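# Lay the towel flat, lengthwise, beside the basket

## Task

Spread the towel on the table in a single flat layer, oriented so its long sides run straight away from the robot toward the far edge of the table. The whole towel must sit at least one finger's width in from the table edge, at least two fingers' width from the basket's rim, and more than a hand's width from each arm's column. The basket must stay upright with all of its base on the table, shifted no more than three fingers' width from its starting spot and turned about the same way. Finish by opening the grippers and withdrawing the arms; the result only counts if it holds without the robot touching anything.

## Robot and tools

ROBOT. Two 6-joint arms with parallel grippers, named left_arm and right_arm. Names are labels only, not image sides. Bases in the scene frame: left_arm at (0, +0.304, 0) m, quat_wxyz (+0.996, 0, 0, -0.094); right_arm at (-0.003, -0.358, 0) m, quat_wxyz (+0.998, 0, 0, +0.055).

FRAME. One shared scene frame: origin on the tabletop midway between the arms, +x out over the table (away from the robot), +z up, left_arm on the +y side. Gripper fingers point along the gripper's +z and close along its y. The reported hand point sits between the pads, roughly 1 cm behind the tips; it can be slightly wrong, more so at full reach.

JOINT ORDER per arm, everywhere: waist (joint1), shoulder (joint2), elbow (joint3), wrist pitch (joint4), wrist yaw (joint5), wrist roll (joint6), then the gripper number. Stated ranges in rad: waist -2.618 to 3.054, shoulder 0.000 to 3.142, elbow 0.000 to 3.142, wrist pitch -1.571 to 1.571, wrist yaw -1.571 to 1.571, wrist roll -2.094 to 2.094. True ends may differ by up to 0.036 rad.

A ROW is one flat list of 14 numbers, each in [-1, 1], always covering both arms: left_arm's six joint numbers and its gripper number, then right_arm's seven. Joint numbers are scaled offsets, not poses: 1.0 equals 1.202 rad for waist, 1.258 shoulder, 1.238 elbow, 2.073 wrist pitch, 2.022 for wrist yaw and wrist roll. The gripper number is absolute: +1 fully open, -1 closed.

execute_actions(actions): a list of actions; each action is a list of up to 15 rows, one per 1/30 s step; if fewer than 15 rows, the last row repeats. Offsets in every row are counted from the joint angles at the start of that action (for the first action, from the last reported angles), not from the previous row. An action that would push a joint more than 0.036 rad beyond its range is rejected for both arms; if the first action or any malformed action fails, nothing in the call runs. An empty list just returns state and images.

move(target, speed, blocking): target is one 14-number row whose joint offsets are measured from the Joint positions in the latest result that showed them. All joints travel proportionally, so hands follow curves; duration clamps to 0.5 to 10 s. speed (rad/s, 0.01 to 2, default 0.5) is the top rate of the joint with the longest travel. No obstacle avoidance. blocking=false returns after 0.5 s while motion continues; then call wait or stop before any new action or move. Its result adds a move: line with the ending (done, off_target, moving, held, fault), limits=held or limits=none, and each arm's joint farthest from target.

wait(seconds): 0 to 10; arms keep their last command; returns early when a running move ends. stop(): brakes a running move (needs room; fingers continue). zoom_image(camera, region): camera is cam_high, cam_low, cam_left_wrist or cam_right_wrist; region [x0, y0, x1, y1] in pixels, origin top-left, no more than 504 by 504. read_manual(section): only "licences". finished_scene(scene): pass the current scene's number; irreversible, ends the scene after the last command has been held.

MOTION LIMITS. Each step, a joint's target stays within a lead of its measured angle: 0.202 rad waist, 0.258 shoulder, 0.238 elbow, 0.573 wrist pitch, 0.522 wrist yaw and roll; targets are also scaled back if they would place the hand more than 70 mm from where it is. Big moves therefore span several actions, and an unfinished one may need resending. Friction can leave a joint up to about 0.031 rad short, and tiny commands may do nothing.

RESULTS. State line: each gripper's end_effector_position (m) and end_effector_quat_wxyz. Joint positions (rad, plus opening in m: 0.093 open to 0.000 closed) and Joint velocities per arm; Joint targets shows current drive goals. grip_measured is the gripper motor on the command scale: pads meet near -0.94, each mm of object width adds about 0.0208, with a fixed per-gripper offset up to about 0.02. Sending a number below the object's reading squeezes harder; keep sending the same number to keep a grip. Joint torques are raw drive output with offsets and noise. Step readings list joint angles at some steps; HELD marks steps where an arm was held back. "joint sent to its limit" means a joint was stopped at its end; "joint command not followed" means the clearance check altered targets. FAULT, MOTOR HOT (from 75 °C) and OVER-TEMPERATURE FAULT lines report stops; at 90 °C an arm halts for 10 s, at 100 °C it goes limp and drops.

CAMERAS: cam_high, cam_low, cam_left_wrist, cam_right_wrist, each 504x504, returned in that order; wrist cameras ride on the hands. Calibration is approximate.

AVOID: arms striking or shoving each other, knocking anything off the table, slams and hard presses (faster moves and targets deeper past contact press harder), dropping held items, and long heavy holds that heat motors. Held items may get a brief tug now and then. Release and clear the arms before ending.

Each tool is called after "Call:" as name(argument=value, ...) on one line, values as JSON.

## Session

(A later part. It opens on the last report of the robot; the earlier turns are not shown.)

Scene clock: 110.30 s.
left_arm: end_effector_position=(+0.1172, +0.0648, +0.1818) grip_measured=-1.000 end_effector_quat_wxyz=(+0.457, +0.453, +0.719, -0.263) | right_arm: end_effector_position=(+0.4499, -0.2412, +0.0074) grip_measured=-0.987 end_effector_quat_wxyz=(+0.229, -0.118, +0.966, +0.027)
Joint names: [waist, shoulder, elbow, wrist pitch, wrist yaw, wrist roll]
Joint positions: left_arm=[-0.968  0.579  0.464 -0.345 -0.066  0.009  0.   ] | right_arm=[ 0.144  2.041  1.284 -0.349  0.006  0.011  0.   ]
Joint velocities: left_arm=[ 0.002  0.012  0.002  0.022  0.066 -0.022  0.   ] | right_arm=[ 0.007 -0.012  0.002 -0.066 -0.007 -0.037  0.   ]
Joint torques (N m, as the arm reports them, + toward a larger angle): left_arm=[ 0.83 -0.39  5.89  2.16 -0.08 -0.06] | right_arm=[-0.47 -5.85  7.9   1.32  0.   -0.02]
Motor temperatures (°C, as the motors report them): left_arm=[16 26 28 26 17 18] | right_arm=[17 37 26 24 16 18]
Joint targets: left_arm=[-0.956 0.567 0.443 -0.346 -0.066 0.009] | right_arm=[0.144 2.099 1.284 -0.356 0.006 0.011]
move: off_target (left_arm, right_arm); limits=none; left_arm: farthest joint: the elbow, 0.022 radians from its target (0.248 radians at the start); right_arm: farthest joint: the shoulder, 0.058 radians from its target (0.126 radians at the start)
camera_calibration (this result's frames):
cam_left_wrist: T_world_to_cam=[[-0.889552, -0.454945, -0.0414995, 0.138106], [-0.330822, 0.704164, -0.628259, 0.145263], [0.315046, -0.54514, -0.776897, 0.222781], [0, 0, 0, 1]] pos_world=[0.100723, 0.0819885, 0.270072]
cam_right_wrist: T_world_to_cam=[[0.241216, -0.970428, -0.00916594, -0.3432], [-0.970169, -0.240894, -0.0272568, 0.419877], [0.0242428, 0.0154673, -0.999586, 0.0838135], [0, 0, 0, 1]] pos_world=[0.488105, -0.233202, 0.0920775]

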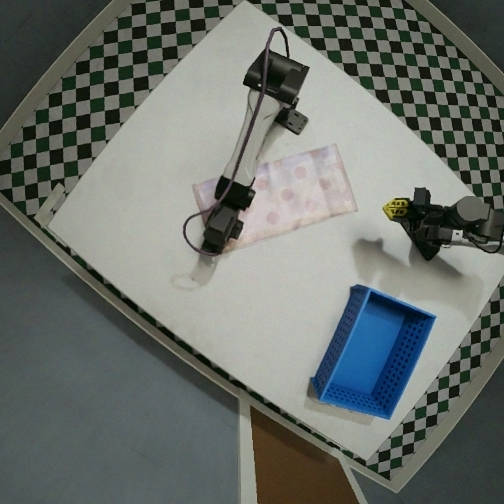

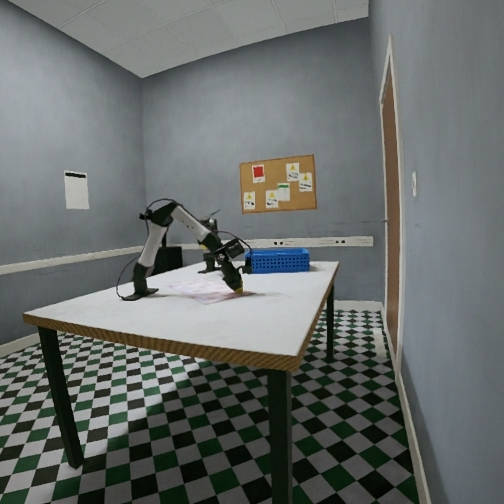

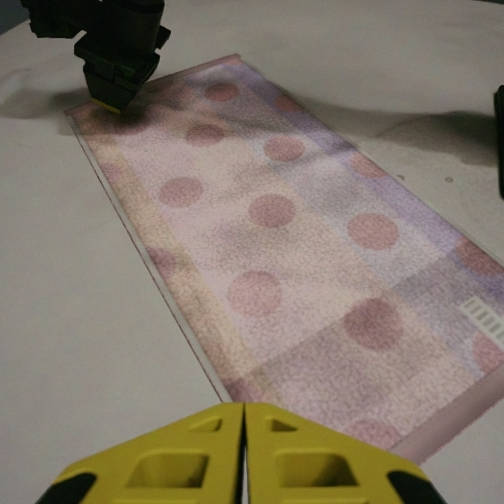

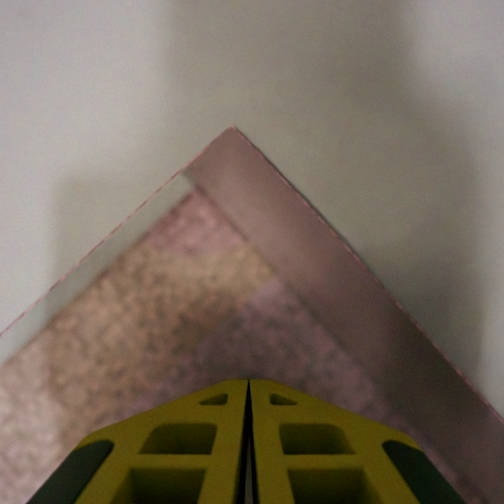

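Call:
execute_actions(actions=[[[0,0,0,0,0,0,-1,0.012,0.04,0.027,0,0,0,-1],[0,0,0,0,0,0,-1,0.018,0.05,0.041,0,0,0,-1],[0,0,0,0,0,0,-1,0.024,0.06,0.055,0,0,0,-1],[0,0,0,0,0,0,-1,0.03,0.07,0.069,0,0,0,-1],[0,0,0,0,0,0,-1,0.036,0.08,0.083,0,0,0,-1],[0,0,0,0,0,0,-1,0.042,0.09,0.097,0,0,0,-1],[0,0,0,0,0,0,-1,0.048,0.1,0.111,0,0,0,-1]],[[0,0,0,0,0,0,-1,0.012,0.04,0.027,0,0,0,-1],[0,0,0,0,0,0,-1,0.018,0.05,0.041,0,0,0,-1],[0,0,0,0,0,0,-1,0.024,0.06,0.055,0,0,0,-1],[0,0,0,0,0,0,-1,0.03,0.07,0.069,0,0,0,-1],[0,0,0,0,0,0,-1,0.036,0.08,0.083,0,0,0,-1],[0,0,0,0,0,0,-1,0.042,0.09,0.097,0,0,0,-1],[0,0,0,0,0,0,-1,0.048,0.1,0.111,0,0,0,-1]],[[0,0,0,0,0,0,-1,0.012,0.04,0.027,0,0,0,-1],[0,0,0,0,0,0,-1,0.018,0.05,0.041,0,0,0,-1],[0,0,0,0,0,0,-1,0.024,0.06,0.055,0,0,0,-1],[0,0,0,0,0,0,-1,0.03,0.07,0.069,0,0,0,-1],[0,0,0,0,0,0,-1,0.036,0.08,0.083,0,0,0,-1],[0,0,0,0,0,0,-1,0.042,0.09,0.097,0,0,0,-1],[0,0,0,0,0,0,-1,0.048,0.1,0.111,0,0,0,-1]]])

Scene clock: 132.67 s.
left_arm: end_effector_position=(+0.1172, +0.0648, +0.1818) grip_measured=-1.000 end_effector_quat_wxyz=(+0.457, +0.453, +0.719, -0.263) | right_arm: end_effector_position=(+0.5252, -0.1415, +0.0095) grip_measured=-0.987 end_effector_quat_wxyz=(+0.302, -0.179, +0.935, +0.047)
Joint names: [waist, shoulder, elbow, wrist pitch, wrist yaw, wrist roll]
Joint positions: left_arm=[-0.968  0.579  0.464 -0.345 -0.066  0.009  0.   ] | right_arm=[ 0.289  2.315  1.663 -0.299  0.034  0.011  0.   ]
Joint velocities: left_arm=[ 0.002  0.007  0.012 -0.022  0.007  0.037  0.   ] | right_arm=[ 0.007 -0.012  0.002 -0.051  0.007 -0.022  0.   ]
Joint torques (N m, as the arm reports them, + toward a larger angle): left_arm=[-0.05  0.43  7.2   2.18 -0.09 -0.05] | right_arm=[ 0.44 -9.58  9.38  1.46 -0.06 -0.02]
Motor temperatures (°C, as the motors report them): left_arm=[16 24 29 31 17 18] | right_arm=[17 33 26 23 16 18]
Joint targets: left_arm=[-0.968 0.579 0.464 -0.345 -0.066 0.009] | right_arm=[0.298 2.350 1.674 -0.319 0.024 0.011]
Step readings (joint positions; steps 1 to 15: 1st action; 16 to 30: 2nd action; 31 to 45: 3rd action):
0: left_arm=[-0.968 0.579 0.464 -0.345 -0.066 0.009] | right_arm=[0.144 2.041 1.284 -0.349 0.006 0.011]
1: left_arm=[-0.968 0.579 0.464 -0.345 -0.066 0.009] | right_arm=[0.144 2.042 1.287 -0.350 0.006 0.011]
2: left_arm=[-0.968 0.579 0.464 -0.345 -0.066 0.009] | right_arm=[0.145 2.047 1.296 -0.351 0.006 0.011]
4: left_arm=[-0.968 0.579 0.464 -0.345 -0.066 0.009] | right_arm=[0.151 2.069 1.326 -0.350 0.008 0.011]
8: left_arm=[-0.968 0.579 0.464 -0.345 -0.066 0.009] | right_arm=[0.177 2.119 1.395 -0.345 0.013 0.011]
15: left_arm=[-0.968 0.579 0.464 -0.345 -0.066 0.009] | right_arm=[0.192 2.132 1.410 -0.336 0.015 0.011]
16: left_arm=[-0.968 0.579 0.464 -0.345 -0.066 0.009] | right_arm=[0.192 2.134 1.413 -0.336 0.016 0.011]
17: left_arm=[-0.968 0.579 0.464 -0.345 -0.066 0.009] | right_arm=[0.193 2.140 1.422 -0.336 0.016 0.011]
19: left_arm=[-0.968 0.579 0.464 -0.345 -0.066 0.009] | right_arm=[0.198 2.162 1.453 -0.336 0.017 0.011]
23: left_arm=[-0.968 0.579 0.464 -0.345 -0.066 0.009] | right_arm=[0.224 2.211 1.521 -0.330 0.022 0.011]
30: left_arm=[-0.968 0.579 0.464 -0.345 -0.066 0.009] | right_arm=[0.240 2.224 1.536 -0.319 0.024 0.011]
31: left_arm=[-0.968 0.579 0.464 -0.345 -0.066 0.009] | right_arm=[0.240 2.226 1.540 -0.319 0.024 0.011]
32: left_arm=[-0.968 0.579 0.464 -0.345 -0.066 0.009] | right_arm=[0.241 2.232 1.549 -0.319 0.024 0.011]
34: left_arm=[-0.968 0.579 0.464 -0.345 -0.066 0.009] | right_arm=[0.246 2.254 1.579 -0.319 0.026 0.011]
38: left_arm=[-0.968 0.579 0.464 -0.345 -0.066 0.009] | right_arm=[0.270 2.302 1.648 -0.311 0.032 0.011]
45: Joint positions above
camera_calibration (this result's frames):
cam_left_wrist: T_world_to_cam=[[-0.889552, -0.454945, -0.0414995, 0.138106], [-0.330822, 0.704164, -0.628259, 0.145263], [0.315046, -0.54514, -0.776897, 0.222781], [0, 0, 0, 1]] pos_world=[0.100723, 0.0819885, 0.270072]
cam_right_wrist: T_world_to_cam=[[0.364995, -0.930942, 0.0111878, -0.324162], [-0.914726, -0.360823, -0.181887, 0.47241], [0.173363, 0.0561539, -0.983256, 0.00985829], [0, 0, 0, 1]] pos_world=[0.548734, -0.131873, 0.0992448]

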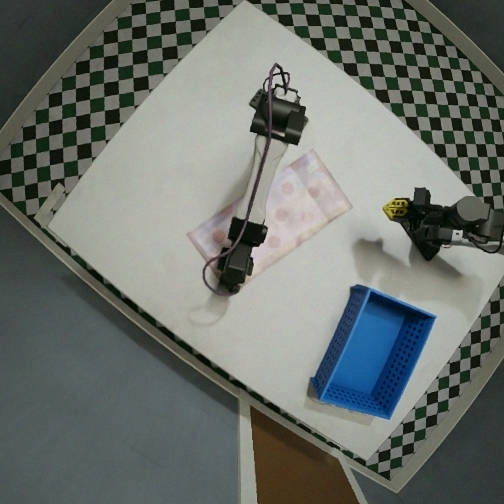

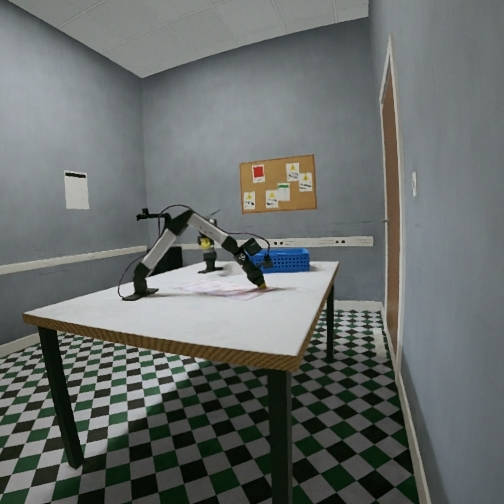

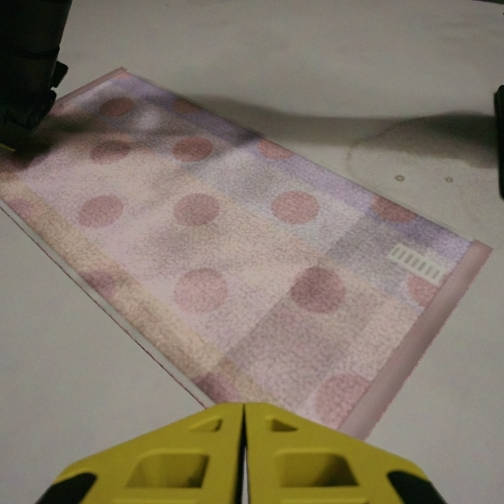

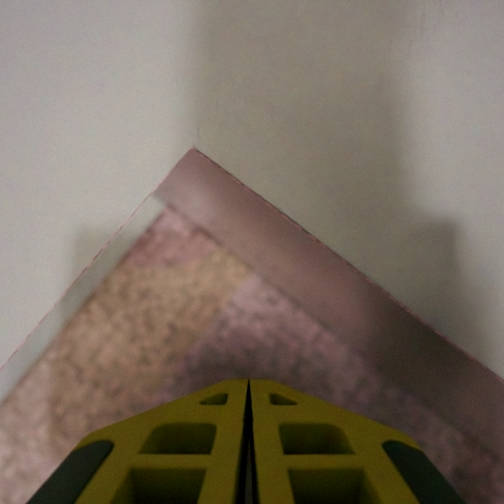

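About 18° remains, so I am repeating the drag.

Call:
execute_actions(actions=[[[0,0,0,0,0,0,-1,0.014,0.04,0.027,0,0,0,-1],[0,0,0,0,0,0,-1,0.021,0.05,0.041,0,0,0,-1],[0,0,0,0,0,0,-1,0.028,0.06,0.055,0,0,0,-1],[0,0,0,0,0,0,-1,0.035,0.07,0.069,0,0,0,-1],[0,0,0,0,0,0,-1,0.042,0.08,0.083,0,0,0,-1],[0,0,0,0,0,0,-1,0.049,0.09,0.097,0,0,0,-1],[0,0,0,0,0,0,-1,0.056,0.1,0.111,0,0,0,-1]],[[0,0,0,0,0,0,-1,0.014,0.04,0.027,0,0,0,-1],[0,0,0,0,0,0,-1,0.021,0.05,0.041,0,0,0,-1],[0,0,0,0,0,0,-1,0.028,0.06,0.055,0,0,0,-1],[0,0,0,0,0,0,-1,0.035,0.07,0.069,0,0,0,-1],[0,0,0,0,0,0,-1,0.042,0.08,0.083,0,0,0,-1],[0,0,0,0,0,0,-1,0.049,0.09,0.097,0,0,0,-1],[0,0,0,0,0,0,-1,0.056,0.1,0.111,0,0,0,-1]],[[0,0,0,0,0,0,-1,0.014,0.04,0.027,0,0,0,-1],[0,0,0,0,0,0,-1,0.021,0.05,0.041,0,0,0,-1],[0,0,0,0,0,0,-1,0.028,0.06,0.055,0,0,0,-1],[0,0,0,0,0,0,-1,0.035,0.07,0.069,0,0,0,-1],[0,0,0,0,0,0,-1,0.042,0.08,0.083,0,0,0,-1],[0,0,0,0,0,0,-1,0.049,0.09,0.097,0,0,0,-1],[0,0,0,0,0,0,-1,0.056,0.1,0.111,0,0,0,-1]]])

Scene clock: 153.53 s.
left_arm: end_effector_position=(+0.1172, +0.0648, +0.1818) grip_measured=-1.000 end_effector_quat_wxyz=(+0.457, +0.453, +0.719, -0.263) | right_arm: end_effector_position=(+0.5562, -0.0062, +0.0105) grip_measured=-0.987 end_effector_quat_wxyz=(+0.386, -0.244, +0.885, +0.084)
Joint names: [waist, shoulder, elbow, wrist pitch, wrist yaw, wrist roll]
Joint positions: left_arm=[-0.968  0.579  0.464 -0.345 -0.066  0.009  0.   ] | right_arm=[ 0.469  2.586  2.042 -0.216  0.07   0.011  0.   ]
Joint velocities: left_arm=[-0.007 -0.002  0.007 -0.11   0.007  0.051  0.   ] | right_arm=[-0.007  0.007  0.007 -0.066 -0.022  0.007  0.   ]
Joint torques (N m, as the arm reports them, + toward a larger angle): left_arm=[ 0.03  0.22  7.25  2.17 -0.09 -0.01] | right_arm=[  0.12 -11.37   9.88   1.64  -0.08  -0.02]
Motor temperatures (°C, as the motors report them): left_arm=[16 22 31 33 17 18] | right_arm=[17 36 27 24 16 18]
Joint targets: left_arm=[-0.968 0.579 0.464 -0.345 -0.066 0.009] | right_arm=[0.476 2.622 2.053 -0.246 0.057 0.011]
Step readings (joint positions; steps 1 to 15: 1st action; 16 to 30: 2nd action; 31 to 45: 3rd action):
0: left_arm=[-0.968 0.579 0.464 -0.345 -0.066 0.009] | right_arm=[0.289 2.315 1.663 -0.299 0.034 0.011]
1: left_arm=[-0.968 0.579 0.464 -0.345 -0.066 0.009] | right_arm=[0.289 2.317 1.666 -0.299 0.034 0.011]
2: left_arm=[-0.968 0.579 0.464 -0.345 -0.066 0.009] | right_arm=[0.290 2.323 1.675 -0.299 0.035 0.011]
4: left_arm=[-0.968 0.579 0.464 -0.345 -0.066 0.009] | right_arm=[0.296 2.345 1.706 -0.297 0.037 0.011]
8: left_arm=[-0.968 0.579 0.464 -0.345 -0.066 0.009] | right_arm=[0.325 2.393 1.775 -0.287 0.044 0.011]
15: left_arm=[-0.968 0.579 0.464 -0.345 -0.066 0.009] | right_arm=[0.349 2.406 1.789 -0.274 0.045 0.011]
16: left_arm=[-0.968 0.579 0.464 -0.345 -0.066 0.009] | right_arm=[0.349 2.407 1.793 -0.274 0.046 0.011]
17: left_arm=[-0.968 0.579 0.464 -0.345 -0.066 0.009] | right_arm=[0.350 2.414 1.803 -0.274 0.046 0.011]
19: left_arm=[-0.968 0.579 0.464 -0.345 -0.066 0.009] | right_arm=[0.356 2.436 1.834 -0.271 0.049 0.011]
23: left_arm=[-0.968 0.579 0.464 -0.345 -0.066 0.009] | right_arm=[0.384 2.483 1.902 -0.259 0.056 0.011]
30: left_arm=[-0.968 0.579 0.464 -0.345 -0.066 0.009] | right_arm=[0.409 2.496 1.916 -0.246 0.057 0.011]
31: left_arm=[-0.968 0.579 0.464 -0.345 -0.066 0.009] | right_arm=[0.409 2.498 1.920 -0.246 0.058 0.011]
32: left_arm=[-0.968 0.579 0.464 -0.345 -0.066 0.009] | right_arm=[0.410 2.505 1.930 -0.245 0.058 0.011]
34: left_arm=[-0.968 0.579 0.464 -0.345 -0.066 0.009] | right_arm=[0.416 2.526 1.961 -0.242 0.061 0.011]
38: left_arm=[-0.968 0.579 0.464 -0.345 -0.066 0.009] | right_arm=[0.443 2.574 2.028 -0.229 0.069 0.011]
45: Joint positions above
camera_calibration (this result's frames):
cam_left_wrist: T_world_to_cam=[[-0.889552, -0.454945, -0.0414995, 0.138106], [-0.330822, 0.704164, -0.628259, 0.145263], [0.315046, -0.54514, -0.776897, 0.222781], [0, 0, 0, 1]] pos_world=[0.100723, 0.0819885, 0.270072]
cam_right_wrist: T_world_to_cam=[[0.501718, -0.864465, 0.0312819, -0.28541], [-0.799033, -0.476991, -0.366096, 0.486605], [0.331398, 0.158682, -0.930051, -0.0899949], [0, 0, 0, 1]] pos_world=[0.561833, -0.000339991, 0.103372]

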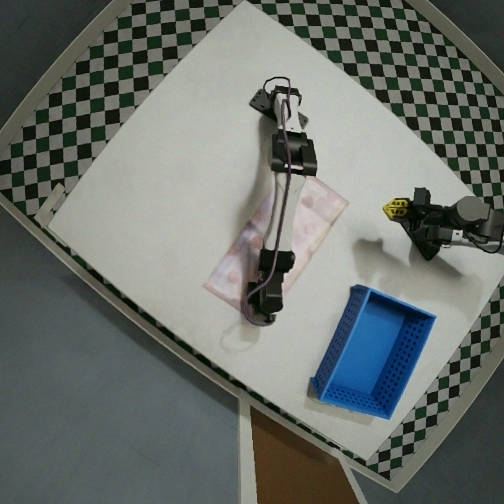

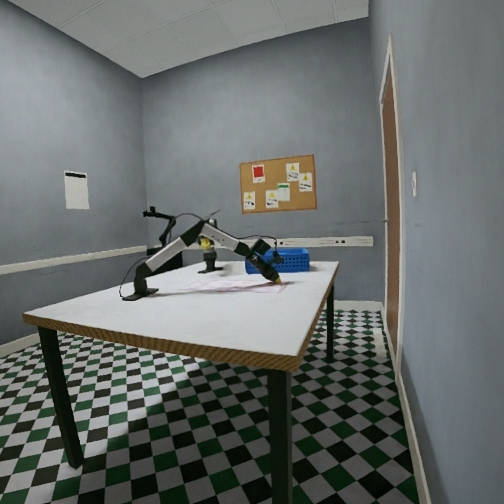

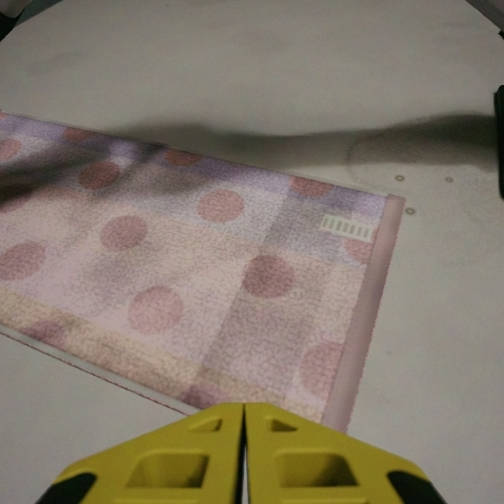

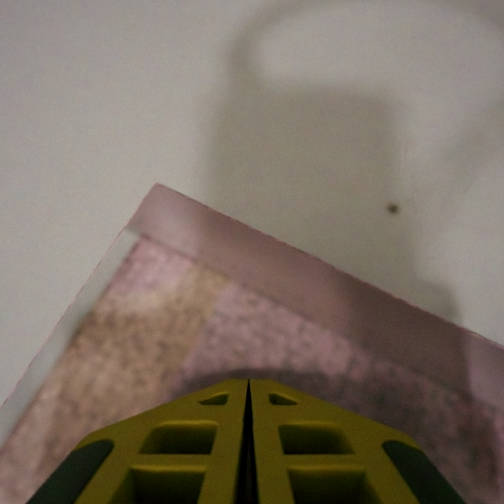

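Call:
execute_actions(actions=[[[0,0,0,0,0,0,-1,-0.012,0.04,0.027,0,0,0,-1],[0,0,0,0,0,0,-1,-0.016,0.05,0.042,0,0,0,-1],[0,0,0,0,0,0,-1,-0.02,0.06,0.057,0,0,0,-1],[0,0,0,0,0,0,-1,-0.024,0.07,0.072,0,0,0,-1],[0,0,0,0,0,0,-1,-0.028,0.08,0.087,0,0,0,-1],[0,0,0,0,0,0,-1,-0.032,0.09,0.102,0,0,0,-1],[0,0,0,0,0,0,-1,-0.036,0.1,0.117,0,0,0,-1]]])

Call:
move(target=[0.2,0,0,0,0,0,-1,0,-0.14,0,0,0,0,-1], speed=0.4)

Call:
move(target=[0.15,-0.25,-0.1,0,0,0,-1,-1,-1,-0.9,0,0,0,-1], speed=0.9)

Scene clock: 168.27 s.
left_arm: end_effector_position=(+0.1172, +0.0648, +0.1818) grip_measured=-1.000 end_effector_quat_wxyz=(+0.457, +0.453, +0.719, -0.263) | right_arm: end_effector_position=(+0.5882, -0.0099, +0.0110) grip_measured=-0.987 end_effector_quat_wxyz=(+0.416, -0.227, +0.876, +0.089)
Joint names: [waist, shoulder, elbow, wrist pitch, wrist yaw, wrist roll]
Joint positions: left_arm=[-0.968  0.579  0.464 -0.345 -0.066  0.009  0.   ] | right_arm=[ 0.438  2.679  2.175 -0.189  0.065  0.011  0.   ]
Joint velocities: left_arm=[-0.007 -0.002  0.002  0.007  0.022  0.037  0.   ] | right_arm=[-0.012 -0.002 -0.002  0.051 -0.051  0.037  0.   ]
Joint torques (N m, as the arm reports them, + toward a larger angle): left_arm=[-0.05  0.32  7.1   2.16 -0.04 -0.02] | right_arm=[ -1.6  -12.03  10.15   1.76   0.08  -0.03]
Motor temperatures (°C, as the motors report them): left_arm=[16 22 32 34 17 18] | right_arm=[17 39 28 24 16 18]
Joint targets: left_arm=[-0.968 0.579 0.464 -0.345 -0.066 0.009] | right_arm=[0.426 2.712 2.187 -0.216 0.070 0.011]
Step readings (joint positions):
0: left_arm=[-0.968 0.579 0.464 -0.345 -0.066 0.009] | right_arm=[0.469 2.586 2.042 -0.216 0.070 0.011]
1: left_arm=[-0.968 0.579 0.464 -0.345 -0.066 0.009] | right_arm=[0.469 2.589 2.046 -0.215 0.071 0.011]
2: left_arm=[-0.968 0.579 0.464 -0.345 -0.066 0.009] | right_arm=[0.468 2.596 2.057 -0.215 0.071 0.011]
4: left_arm=[-0.968 0.579 0.464 -0.345 -0.066 0.009] | right_arm=[0.465 2.618 2.089 -0.211 0.071 0.011]
8: left_arm=[-0.968 0.579 0.464 -0.345 -0.066 0.009] | right_arm=[0.451 2.666 2.160 -0.200 0.068 0.011]
15: Joint positions above
camera_calibration (this result's frames):
cam_left_wrist: T_world_to_cam=[[-0.889552, -0.454945, -0.0414995, 0.138106], [-0.330822, 0.704164, -0.628259, 0.145263], [0.315046, -0.54514, -0.776897, 0.222781], [0, 0, 0, 1]] pos_world=[0.100723, 0.0819885, 0.270072]
cam_right_wrist: T_world_to_cam=[[0.476158, -0.87902, 0.0244478, -0.289692], [-0.789988, -0.439811, -0.427184, 0.506344], [0.386256, 0.184093, -0.903834, -0.131909], [0, 0, 0, 1]] pos_world=[0.588895, -0.00766603, 0.104161]

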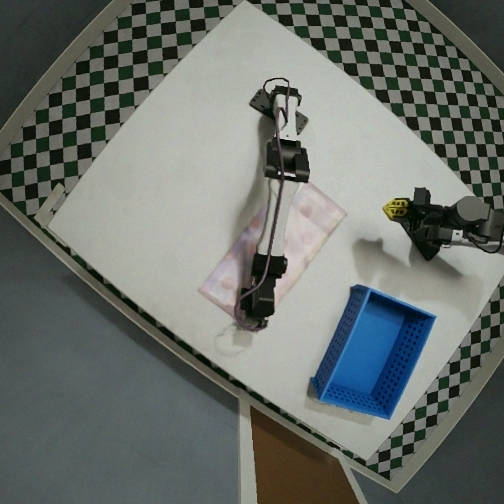

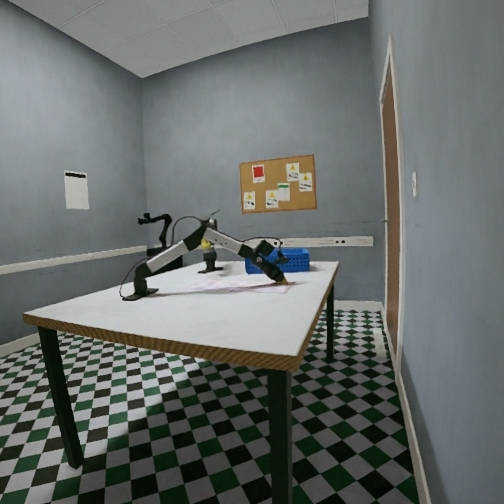

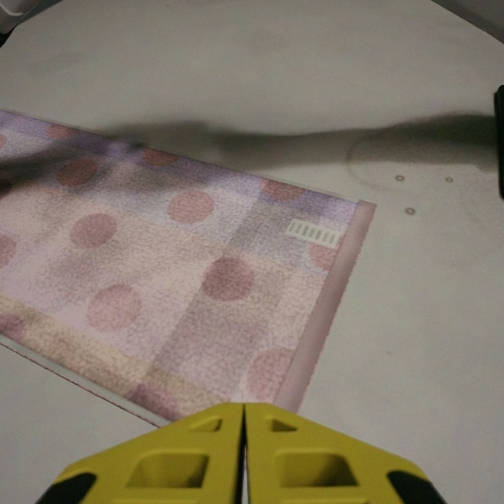

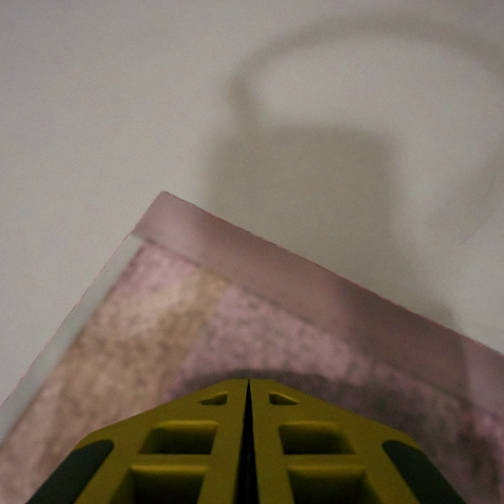

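Scene clock: 169.27 s.
left_arm: end_effector_position=(+0.1682, +0.0974, +0.1818) grip_measured=-1.000 end_effector_quat_wxyz=(+0.484, +0.369, +0.765, -0.209) | right_arm: end_effector_position=(+0.5939, -0.0064, +0.1210) grip_measured=-0.987 end_effector_quat_wxyz=(+0.483, -0.215, +0.842, +0.109)
Joint names: [waist, shoulder, elbow, wrist pitch, wrist yaw, wrist roll]
Joint positions: left_arm=[-0.741  0.579  0.464 -0.345 -0.065  0.009  0.   ] | right_arm=[ 0.438  2.512  2.175 -0.198  0.065  0.011  0.   ]
Joint velocities: left_arm=[ 0.002  0.002  0.002 -0.066 -0.022  0.022  0.   ] | right_arm=[ 0.012 -0.012 -0.012 -0.022 -0.022 -0.007  0.   ]
Joint torques (N m, as the arm reports them, + toward a larger angle): left_arm=[ 0.87  0.49  7.42  2.11 -0.11 -0.05] | right_arm=[ -0.49 -14.22   9.51   2.34   0.03  -0.02]
Motor temperatures (°C, as the motors report them): left_arm=[16 22 32 34 17 18] | right_arm=[17 40 28 25 16 18]
Joint targets: left_arm=[-0.728 0.579 0.464 -0.345 -0.066 0.009] | right_arm=[0.438 2.502 2.175 -0.189 0.065 0.011]
move: done; limits=none; left_arm: farthest joint: the waist, 0.013 radians from its target (0.241 radians at the start); right_arm: farthest joint: the shoulder, 0.009 radians from its target (0.176 radians at the start)
camera_calibration (this result's frames):
cam_left_wrist: T_world_to_cam=[[-0.764092, -0.643782, -0.0413304, 0.195523], [-0.481141, 0.611391, -0.628256, 0.173502], [0.429728, -0.46016, -0.776908, 0.196917], [0, 0, 0, 1]] pos_world=[0.148256, 0.11041, 0.270071]
cam_right_wrist: T_world_to_cam=[[0.473436, -0.880684, 0.0159637, -0.289402], [-0.723252, -0.399021, -0.563638, 0.536488], [0.502757, 0.255301, -0.825868, -0.113483], [0, 0, 0, 1]] pos_world=[0.582084, -0.0118295, 0.213283]

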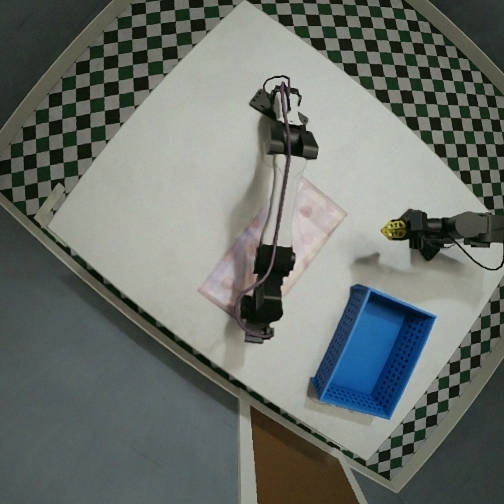

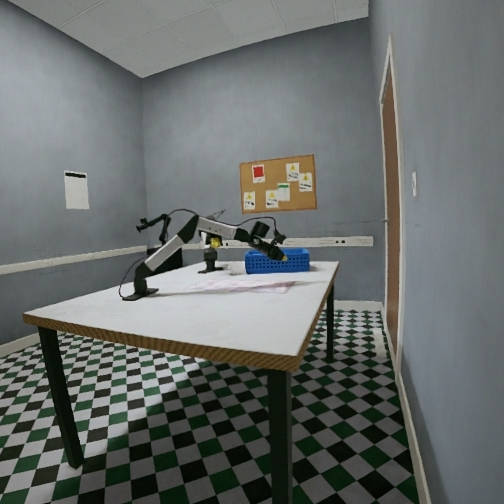

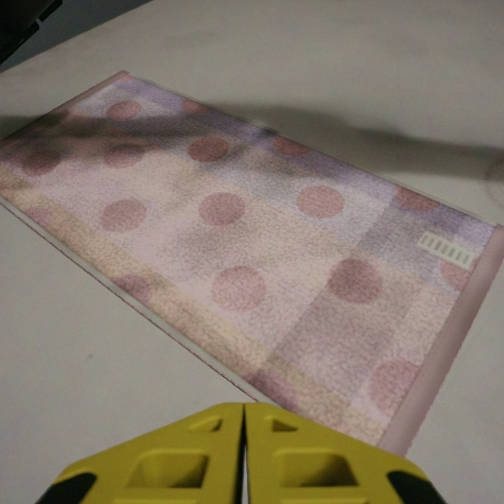

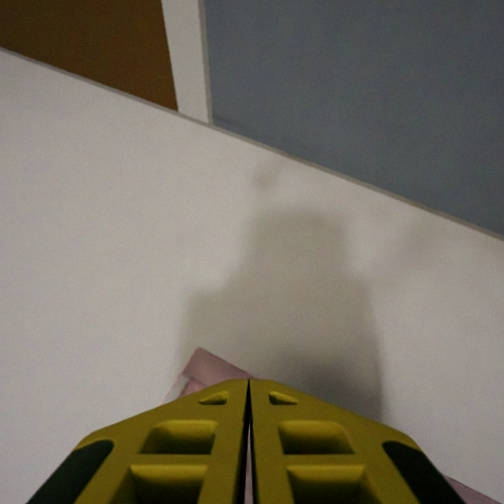

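Scene clock: 171.27 s.
left_arm: end_effector_position=(+0.1808, +0.1468, +0.2033) grip_measured=-1.000 end_effector_quat_wxyz=(+0.575, +0.280, +0.742, -0.200) | right_arm: end_effector_position=(+0.3218, -0.6188, +0.2849) grip_measured=-0.987 end_effector_quat_wxyz=(+0.517, +0.288, +0.781, -0.201)
Joint names: [waist, shoulder, elbow, wrist pitch, wrist yaw, wrist roll]
Joint positions: left_arm=[-0.574  0.28   0.361 -0.344 -0.065  0.009  0.   ] | right_arm=[-0.759  1.266  1.078 -0.208  0.07   0.011  0.   ]
Joint velocities: left_arm=[-0.002 -0.012  0.022 -0.066 -0.022  0.007  0.   ] | right_arm=[-0.022  0.007 -0.007  0.007 -0.022 -0.022  0.   ]
Joint torques (N m, as the arm reports them, + toward a larger angle): left_arm=[ 0.94  0.89  5.6   2.2  -0.07 -0.02] | right_arm=[-0.94 -5.24  7.97  2.43 -0.01 -0.02]
Motor temperatures (°C, as the motors report them): left_arm=[16 22 32 35 17 18] | right_arm=[17 40 28 25 16 18]
Joint targets: left_arm=[-0.561 0.265 0.340 -0.345 -0.065 0.009] | right_arm=[-0.764 1.254 1.060 -0.198 0.065 0.011]
move: off_target (left_arm); limits=none; left_arm: farthest joint: the elbow, 0.021 radians from its target (0.124 radians at the start); right_arm: farthest joint: the elbow, 0.017 radians from its target (1.114 radians at the start)
camera_calibration (this result's frames):
cam_left_wrist: T_world_to_cam=[[-0.641339, -0.766712, -0.0289222, 0.231177], [-0.475787, 0.426994, -0.768962, 0.217601], [0.601922, -0.479405, -0.63864, 0.174486], [0, 0, 0, 1]] pos_world=[0.146768, 0.167981, 0.285447]
cam_right_wrist: T_world_to_cam=[[-0.651563, -0.758528, 0.0100407, -0.263189], [-0.565595, 0.476931, -0.672785, 0.710084], [0.505538, -0.444041, -0.73977, -0.143113], [0, 0, 0, 1]] pos_world=[0.302485, -0.601845, 0.374506]

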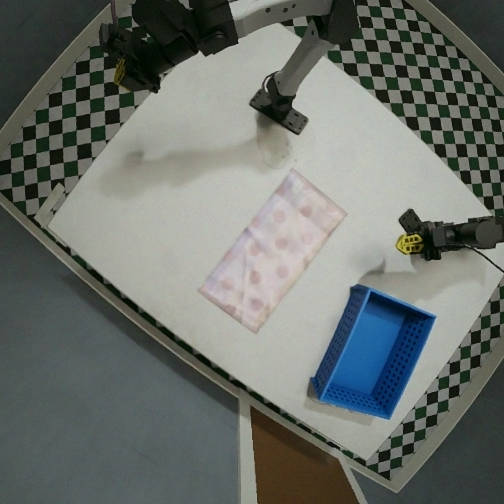

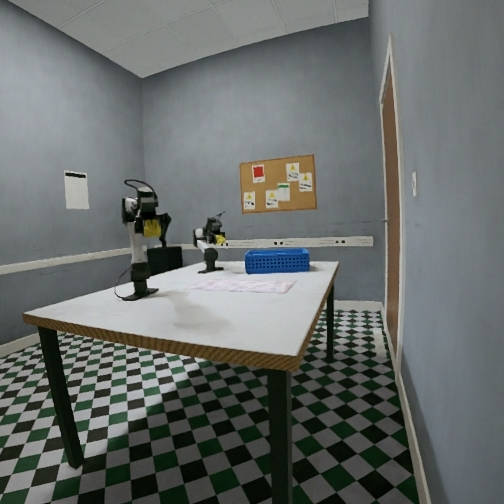

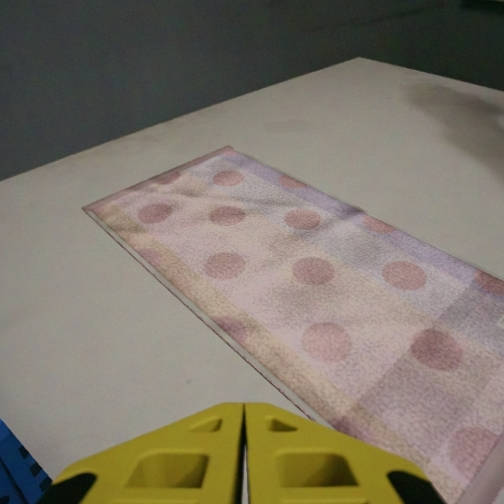

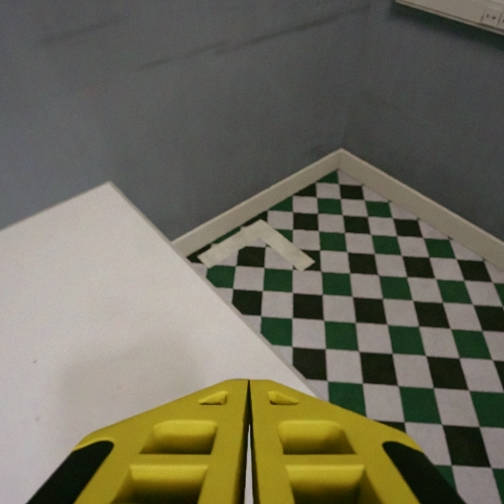

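Call:
finished_scene(scene=2)

The scene is finished: the task was done.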